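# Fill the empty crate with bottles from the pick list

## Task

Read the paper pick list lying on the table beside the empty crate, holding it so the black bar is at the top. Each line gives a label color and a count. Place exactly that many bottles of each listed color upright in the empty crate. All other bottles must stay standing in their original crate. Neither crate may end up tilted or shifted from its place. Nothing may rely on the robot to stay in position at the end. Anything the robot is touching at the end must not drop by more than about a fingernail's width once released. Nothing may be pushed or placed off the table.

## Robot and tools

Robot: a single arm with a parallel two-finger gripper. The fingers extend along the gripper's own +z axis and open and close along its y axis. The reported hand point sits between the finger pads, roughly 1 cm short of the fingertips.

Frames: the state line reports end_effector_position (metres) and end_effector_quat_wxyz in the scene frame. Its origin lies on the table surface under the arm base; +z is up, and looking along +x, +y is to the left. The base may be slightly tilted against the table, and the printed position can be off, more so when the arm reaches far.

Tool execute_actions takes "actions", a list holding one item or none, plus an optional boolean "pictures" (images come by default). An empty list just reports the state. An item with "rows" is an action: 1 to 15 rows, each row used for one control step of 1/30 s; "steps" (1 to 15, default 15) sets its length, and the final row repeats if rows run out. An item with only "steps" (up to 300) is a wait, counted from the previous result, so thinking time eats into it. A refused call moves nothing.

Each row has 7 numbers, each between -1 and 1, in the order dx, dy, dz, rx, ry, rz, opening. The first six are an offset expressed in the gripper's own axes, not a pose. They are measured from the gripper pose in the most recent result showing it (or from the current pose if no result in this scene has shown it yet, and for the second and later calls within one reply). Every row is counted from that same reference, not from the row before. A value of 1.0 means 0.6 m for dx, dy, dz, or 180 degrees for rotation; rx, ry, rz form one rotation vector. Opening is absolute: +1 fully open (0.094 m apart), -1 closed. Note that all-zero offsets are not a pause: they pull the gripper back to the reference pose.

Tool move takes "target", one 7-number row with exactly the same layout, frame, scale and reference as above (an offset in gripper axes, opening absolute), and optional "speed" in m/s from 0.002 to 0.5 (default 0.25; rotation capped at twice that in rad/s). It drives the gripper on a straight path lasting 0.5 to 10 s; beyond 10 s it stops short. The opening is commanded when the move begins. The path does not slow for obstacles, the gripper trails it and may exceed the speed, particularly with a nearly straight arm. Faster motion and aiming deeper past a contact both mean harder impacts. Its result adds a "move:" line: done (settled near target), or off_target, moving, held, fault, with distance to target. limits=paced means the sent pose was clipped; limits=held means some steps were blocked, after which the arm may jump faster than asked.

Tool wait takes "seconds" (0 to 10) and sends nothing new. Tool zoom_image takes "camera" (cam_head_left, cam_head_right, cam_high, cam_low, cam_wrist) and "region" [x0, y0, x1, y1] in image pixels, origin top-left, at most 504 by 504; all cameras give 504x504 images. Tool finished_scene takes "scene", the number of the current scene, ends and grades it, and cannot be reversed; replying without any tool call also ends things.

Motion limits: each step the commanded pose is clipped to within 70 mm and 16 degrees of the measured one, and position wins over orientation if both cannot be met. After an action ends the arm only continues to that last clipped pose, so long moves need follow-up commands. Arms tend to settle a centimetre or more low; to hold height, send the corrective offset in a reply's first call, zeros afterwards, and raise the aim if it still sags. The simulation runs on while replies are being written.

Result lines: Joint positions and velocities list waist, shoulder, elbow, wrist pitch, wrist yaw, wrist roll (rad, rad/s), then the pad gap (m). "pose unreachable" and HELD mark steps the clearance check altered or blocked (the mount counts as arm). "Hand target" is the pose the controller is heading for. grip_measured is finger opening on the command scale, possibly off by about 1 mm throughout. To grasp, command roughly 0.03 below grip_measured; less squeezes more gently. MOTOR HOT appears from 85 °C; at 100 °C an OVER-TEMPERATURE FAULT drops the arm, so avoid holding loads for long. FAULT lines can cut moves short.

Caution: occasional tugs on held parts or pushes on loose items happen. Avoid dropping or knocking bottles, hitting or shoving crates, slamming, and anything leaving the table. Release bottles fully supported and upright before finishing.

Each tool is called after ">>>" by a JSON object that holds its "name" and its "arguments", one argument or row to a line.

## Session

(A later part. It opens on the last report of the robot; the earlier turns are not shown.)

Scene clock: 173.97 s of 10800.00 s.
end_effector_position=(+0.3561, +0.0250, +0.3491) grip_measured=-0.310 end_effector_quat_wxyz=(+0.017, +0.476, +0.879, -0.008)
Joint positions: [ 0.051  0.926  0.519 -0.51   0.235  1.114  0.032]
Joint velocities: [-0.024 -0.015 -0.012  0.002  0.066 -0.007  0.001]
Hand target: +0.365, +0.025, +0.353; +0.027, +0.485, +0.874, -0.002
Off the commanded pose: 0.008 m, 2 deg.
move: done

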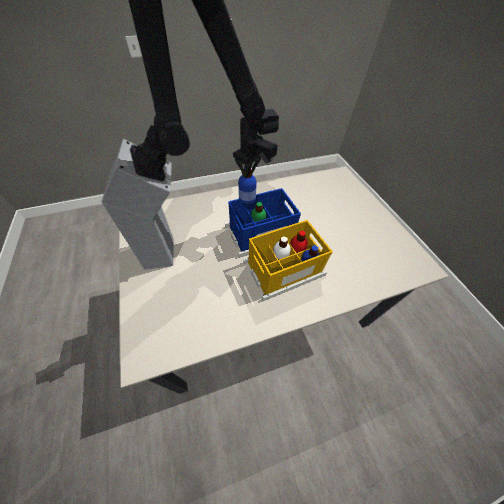

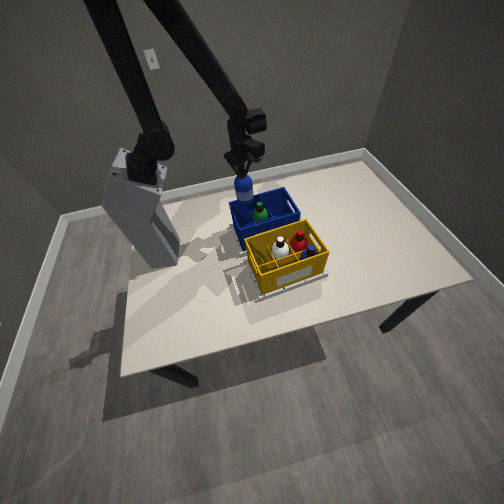

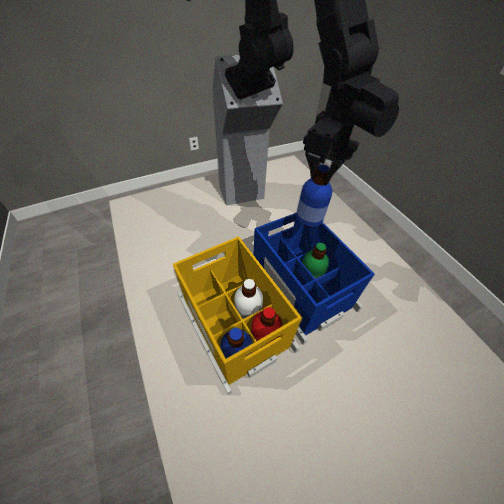

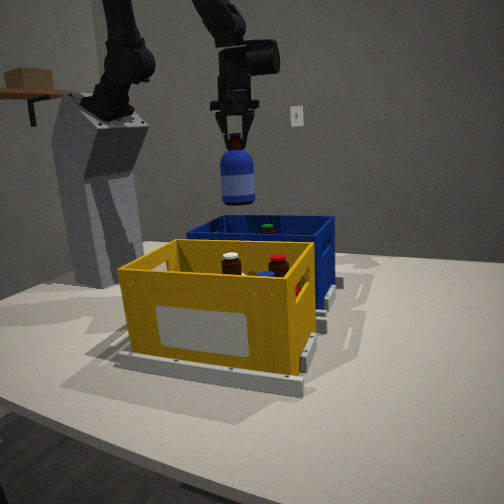

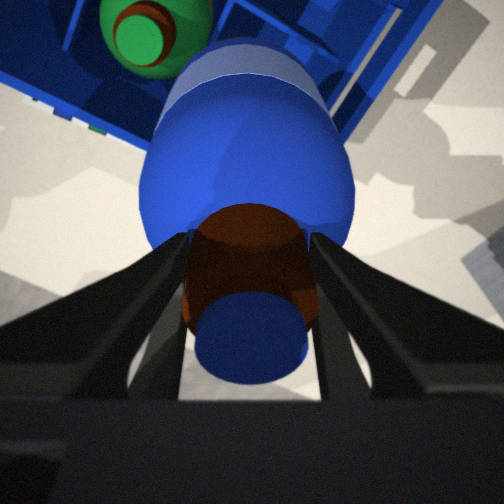

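>>> {"name": "move", "arguments": {
  "target": [0,-0.025,0.165,0,0,0,-0.4],
  "speed": 0.06
}}

>>> {"name": "zoom_image", "arguments": {
  "camera": "cam_head_left",
  "region": [210,150,330,270]
}}

Scene clock: 180.13 s of 10800.00 s.
end_effector_position=(+0.3399, +0.0149, +0.2465) grip_measured=-0.310 end_effector_quat_wxyz=(+0.010, +0.479, +0.878, -0.013)
Joint positions: [-0.046  1.303  0.484 -0.099  0.177  1.044  0.032]
Joint velocities: [-0.015  0.005 -0.007  0.027 -0.007 -0.051  0.   ]
Hand target: +0.345, +0.013, +0.249; +0.018, +0.475, +0.880, -0.009
Off the commanded pose: 0.007 m, 1 deg.
After step 90, 1.20 s passed at rest.
move: done

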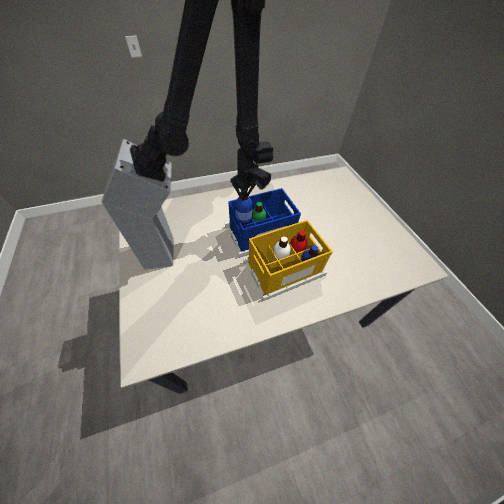

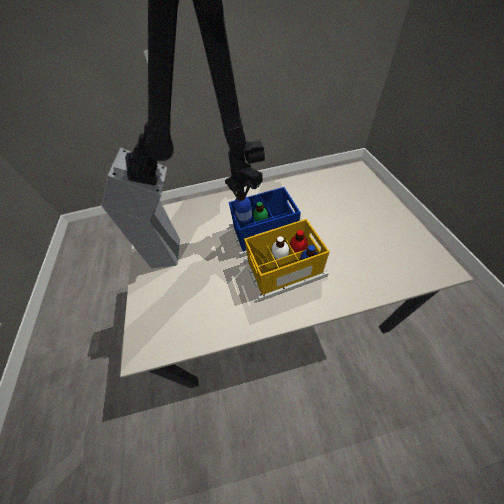

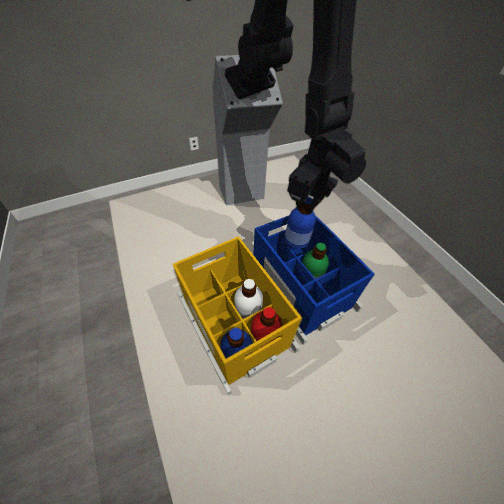

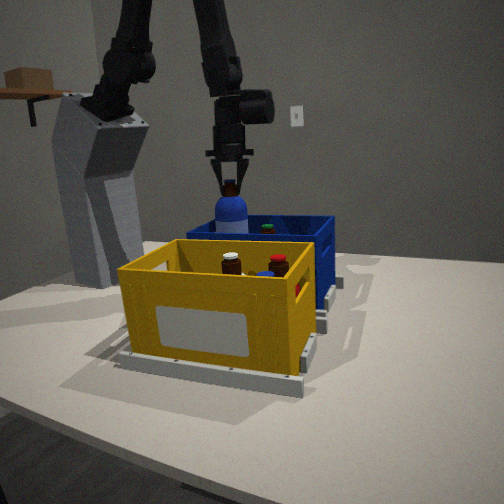

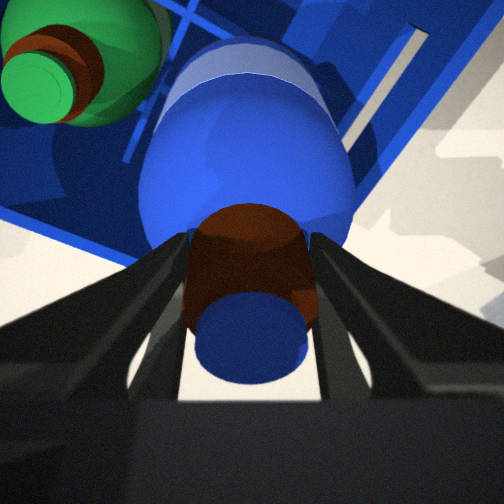

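Region (210, 150, 330, 270) of cam_head_left's 504x504 image, scaled by 4.200, with more detail than that image has.

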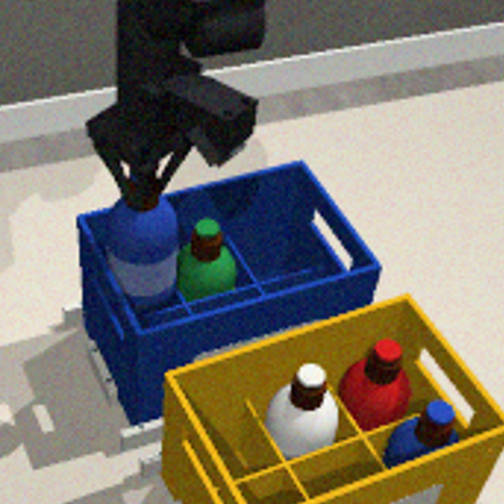

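>>> {"name": "move", "arguments": {
  "target": [0.024,0.013,0,0,0,0,-0.4],
  "speed": 0.03
}}

>>> {"name": "move", "arguments": {
  "target": [0,0.008,0.07,0,0,0,-0.4],
  "speed": 0.03
}}

Scene clock: 185.23 s of 10800.00 s.
end_effector_position=(+0.3353, +0.0283, +0.2443) grip_measured=-0.310 end_effector_quat_wxyz=(+0.006, +0.475, +0.880, -0.016)
Joint positions: [-0.001  1.32   0.484 -0.098  0.205  1.074  0.032]
Joint velocities: [ 0.005 -0.005  0.002 -0.002  0.022  0.022 -0.   ]
Hand target: +0.339, +0.032, +0.246; +0.010, +0.479, +0.878, -0.013
Off the commanded pose: 0.005 m, 1 deg.
After step 90, 1.30 s passed at rest.
move: done

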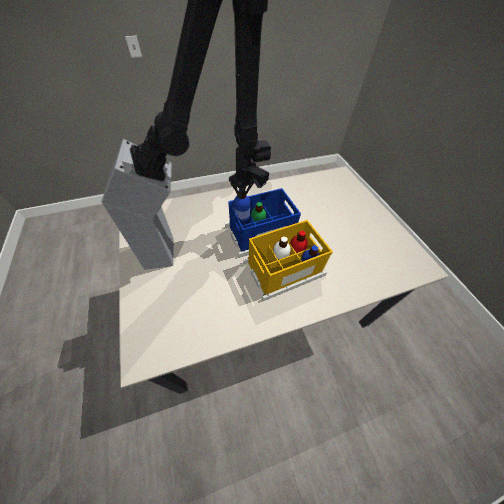

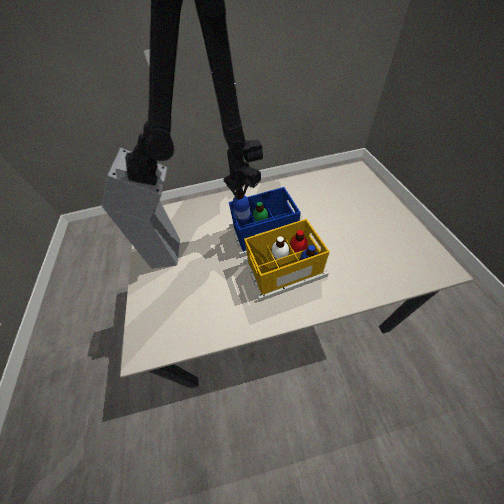

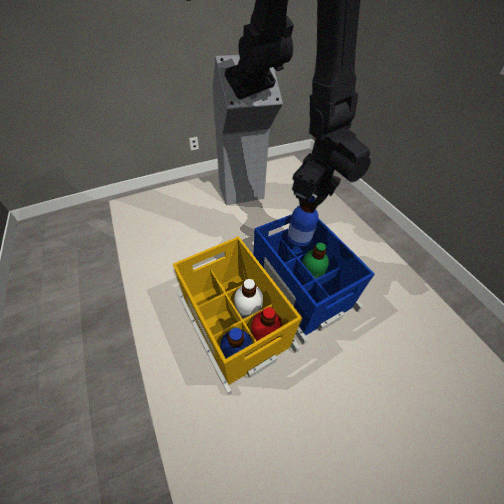

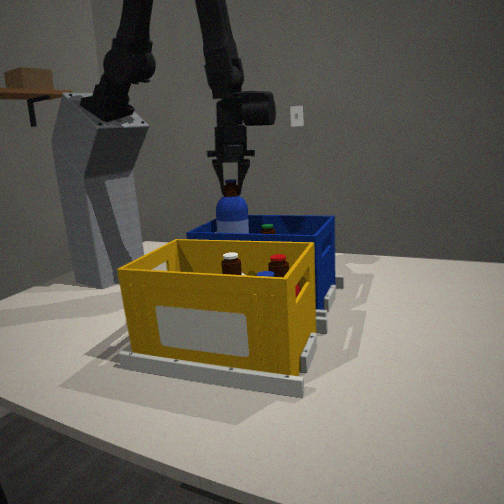

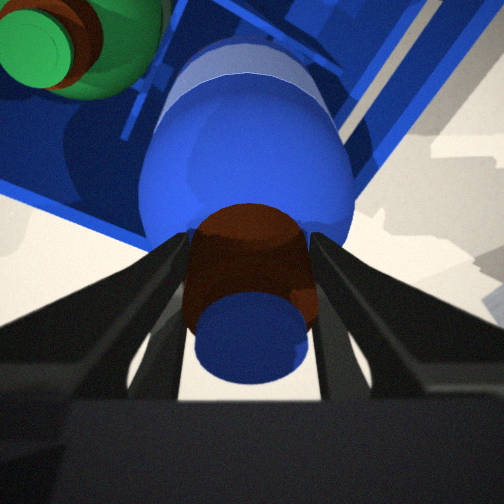

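Scene clock: 186.90 s of 10800.00 s.
end_effector_position=(+0.3345, +0.0314, +0.2009) grip_measured=-0.310 end_effector_quat_wxyz=(+0.002, +0.478, +0.878, -0.018)
Joint positions: [-0.015  1.5    0.525  0.032  0.196  1.071  0.032]
Joint velocities: [-0.005 -0.015 -0.017 -0.002  0.037 -0.007  0.   ]
Hand target: +0.338, +0.029, +0.202; +0.007, +0.475, +0.880, -0.016
Off the commanded pose: 0.005 m, 1 deg.
move: done

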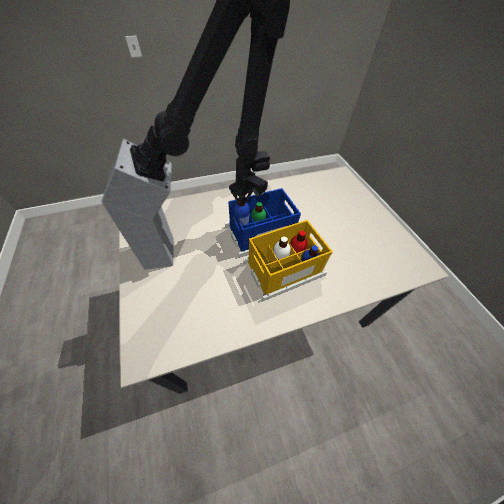

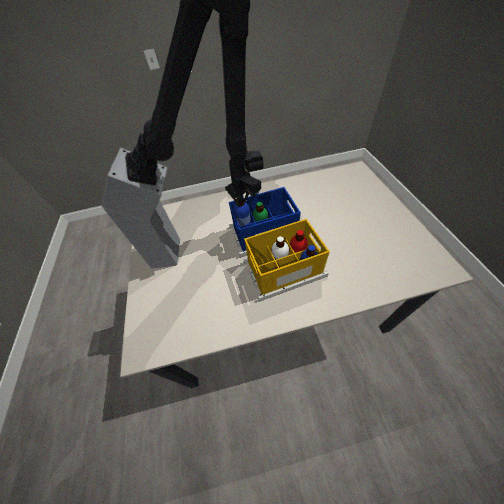

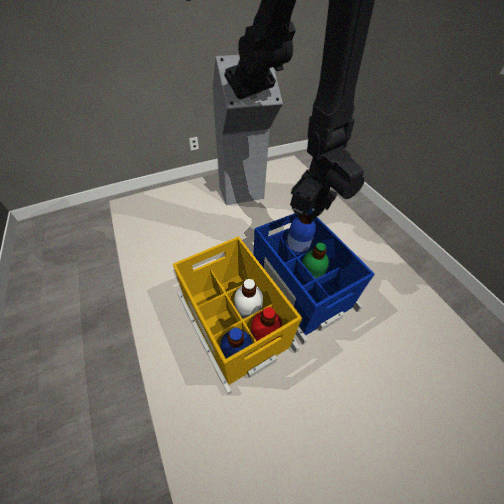

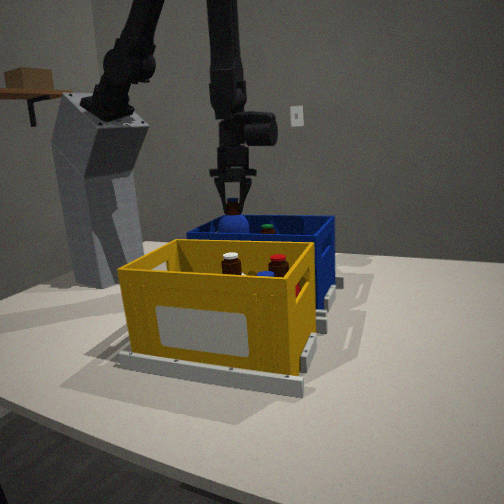

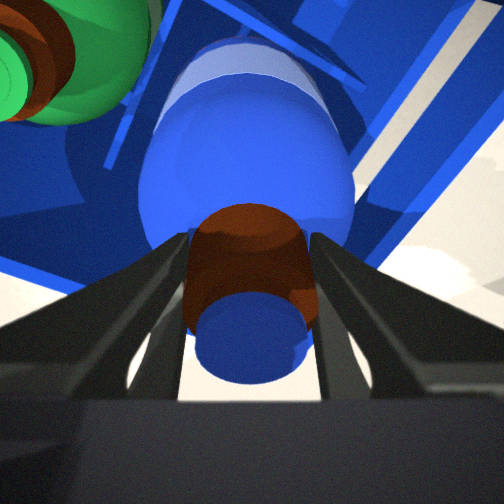

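>>> {"name": "move", "arguments": {
  "target": [-0.015,0.006,0.097,-0.005,0,0,-0.4],
  "speed": 0.04
}}

>>> {"name": "move", "arguments": {
  "target": [0,0,0,0,0,0,-0.08]
}}

>>> {"name": "move", "arguments": {
  "target": [0,0,-0.15,0,0,0,-0.08],
  "speed": 0.12
}}

Scene clock: 196.13 s of 10800.00 s.
end_effector_position=(+0.3371, +0.0274, +0.1413) grip_measured=-0.310 end_effector_quat_wxyz=(+0.000, +0.480, +0.877, -0.012)
Joint positions: [-0.059  1.72   0.604  0.184  0.158  1.04   0.032]
Joint velocities: [-0.005 -0.005 -0.002 -0.007  0.037  0.051  0.001]
Hand target: +0.340, +0.023, +0.142; +0.006, +0.477, +0.879, -0.012
Off the commanded pose: 0.006 m, 1 deg.
After step 90, 4.50 s passed at rest.
move: done

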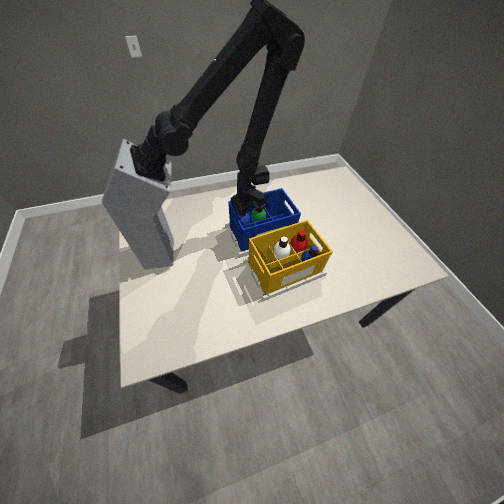

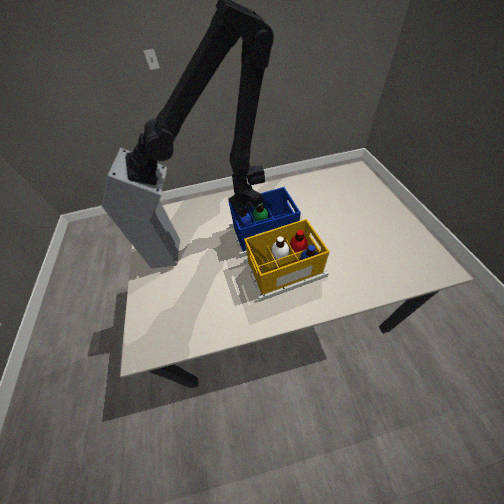

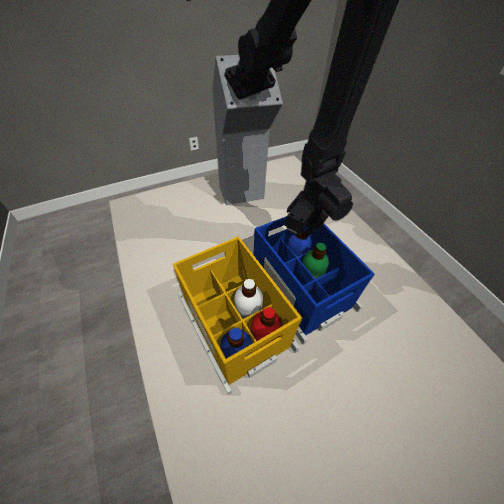

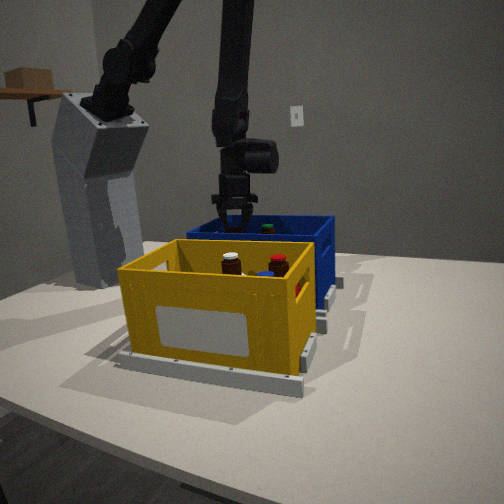

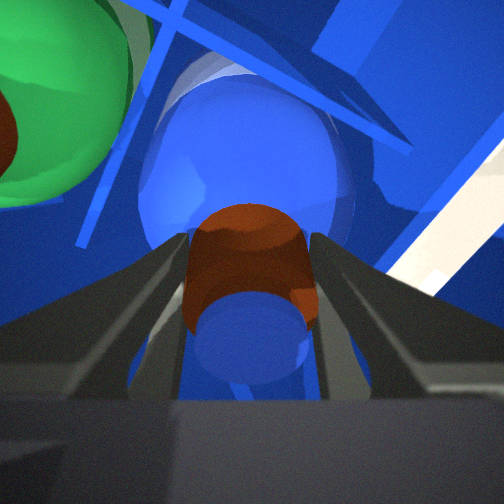

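Scene clock: 196.63 s of 10800.00 s.
end_effector_position=(+0.3371, +0.0274, +0.1413) grip_measured=-0.083 end_effector_quat_wxyz=(+0.000, +0.480, +0.877, -0.012)
Joint positions: [-0.059  1.72   0.604  0.184  0.158  1.04   0.043]
Joint velocities: [-0.015  0.005 -0.002  0.002 -0.037 -0.022  0.   ]
Hand target: +0.337, +0.027, +0.141; +0.000, +0.480, +0.877, -0.012
Off the commanded pose: 0.000 m, 0 deg.
move: done

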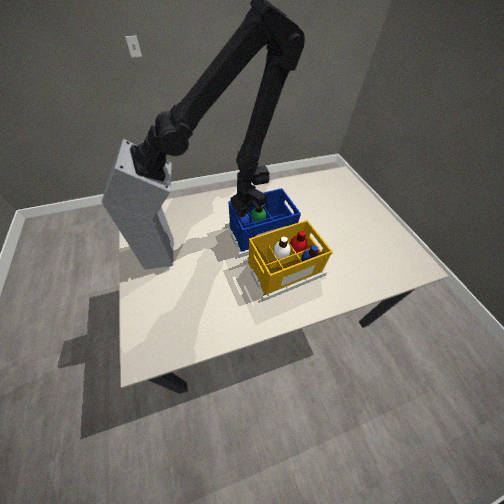

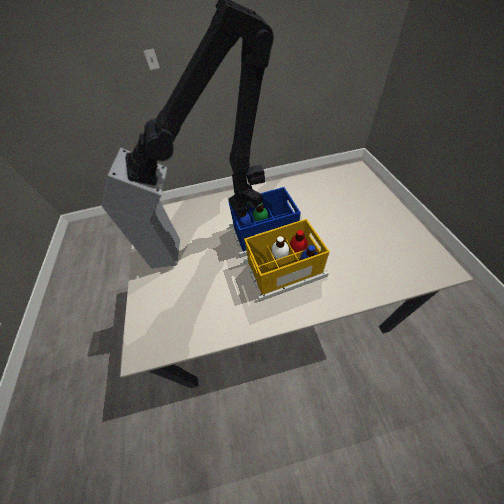

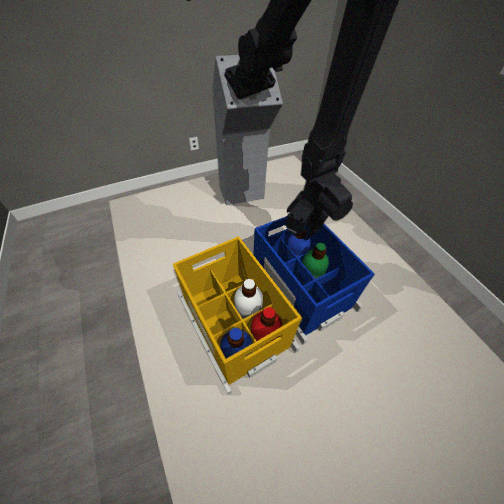

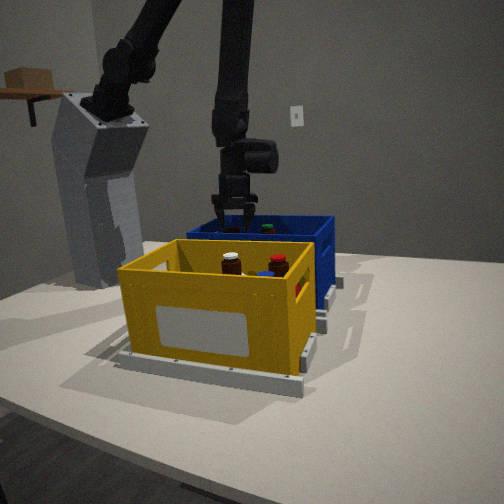

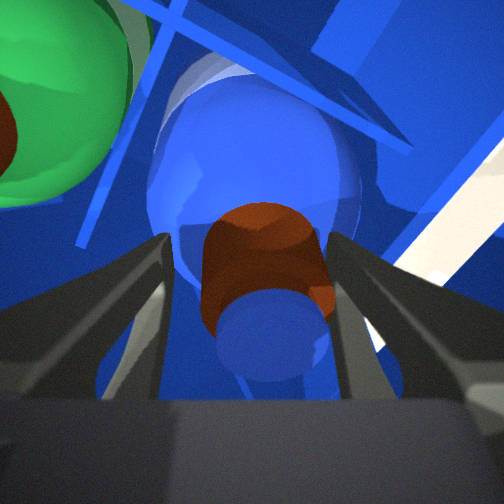

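Scene clock: 197.73 s of 10800.00 s.
end_effector_position=(+0.3428, +0.0273, +0.2307) grip_measured=-0.083 end_effector_quat_wxyz=(+0.003, +0.478, +0.878, -0.011)
Joint positions: [-0.02   1.376  0.513 -0.069  0.181  1.064  0.043]
Joint velocities: [ 0.015 -0.015 -0.007 -0.007  0.037 -0.007  0.001]
Hand target: +0.340, +0.030, +0.232; -0.000, +0.481, +0.877, -0.012
Off the commanded pose: 0.005 m, 0 deg.
move: done

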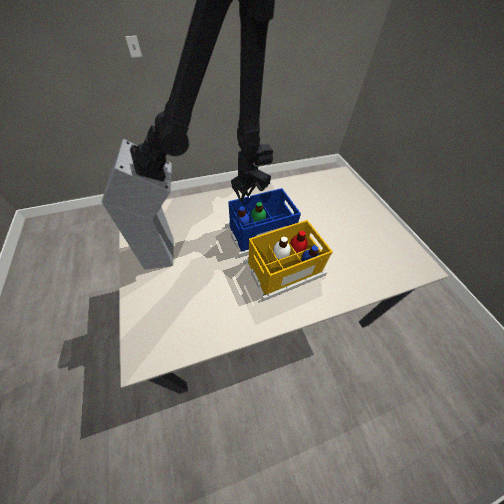

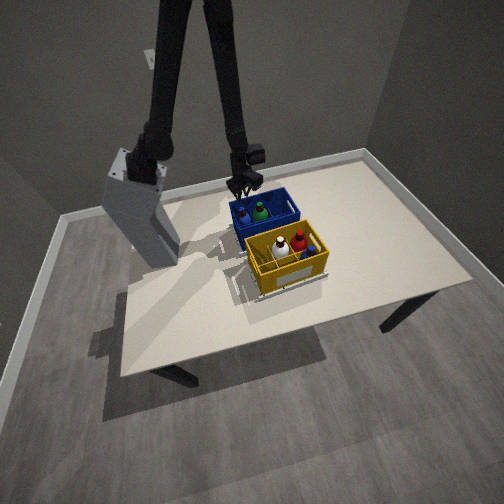

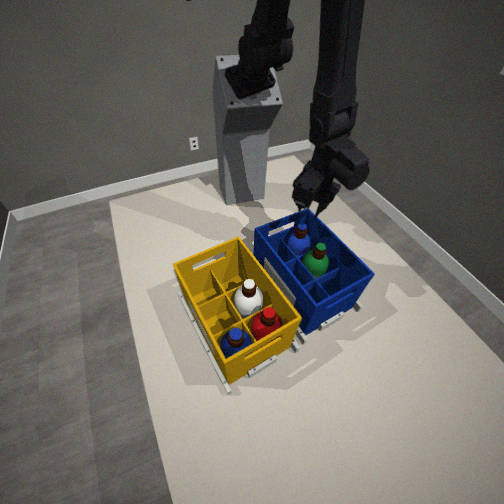

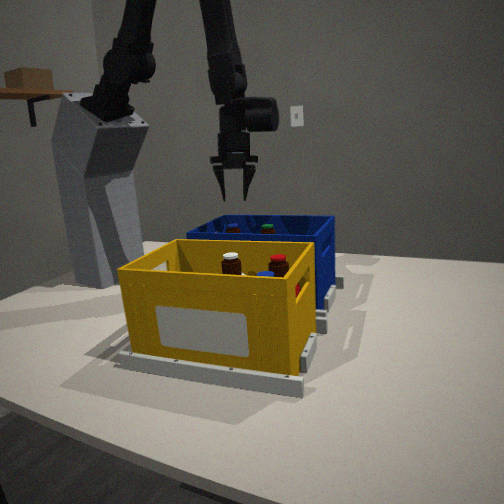

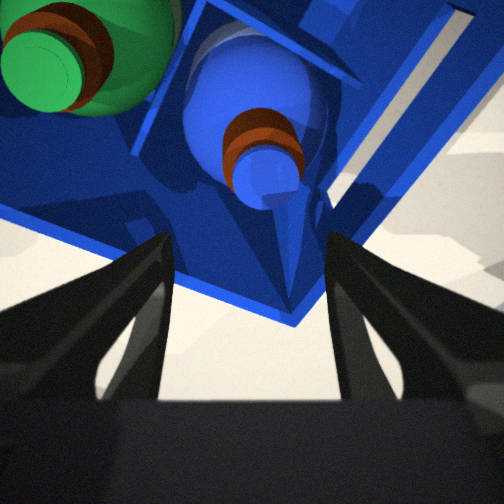

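>>> {"name": "finished_scene", "arguments": {
  "scene": 1
}}

The scene is finished: the task was done.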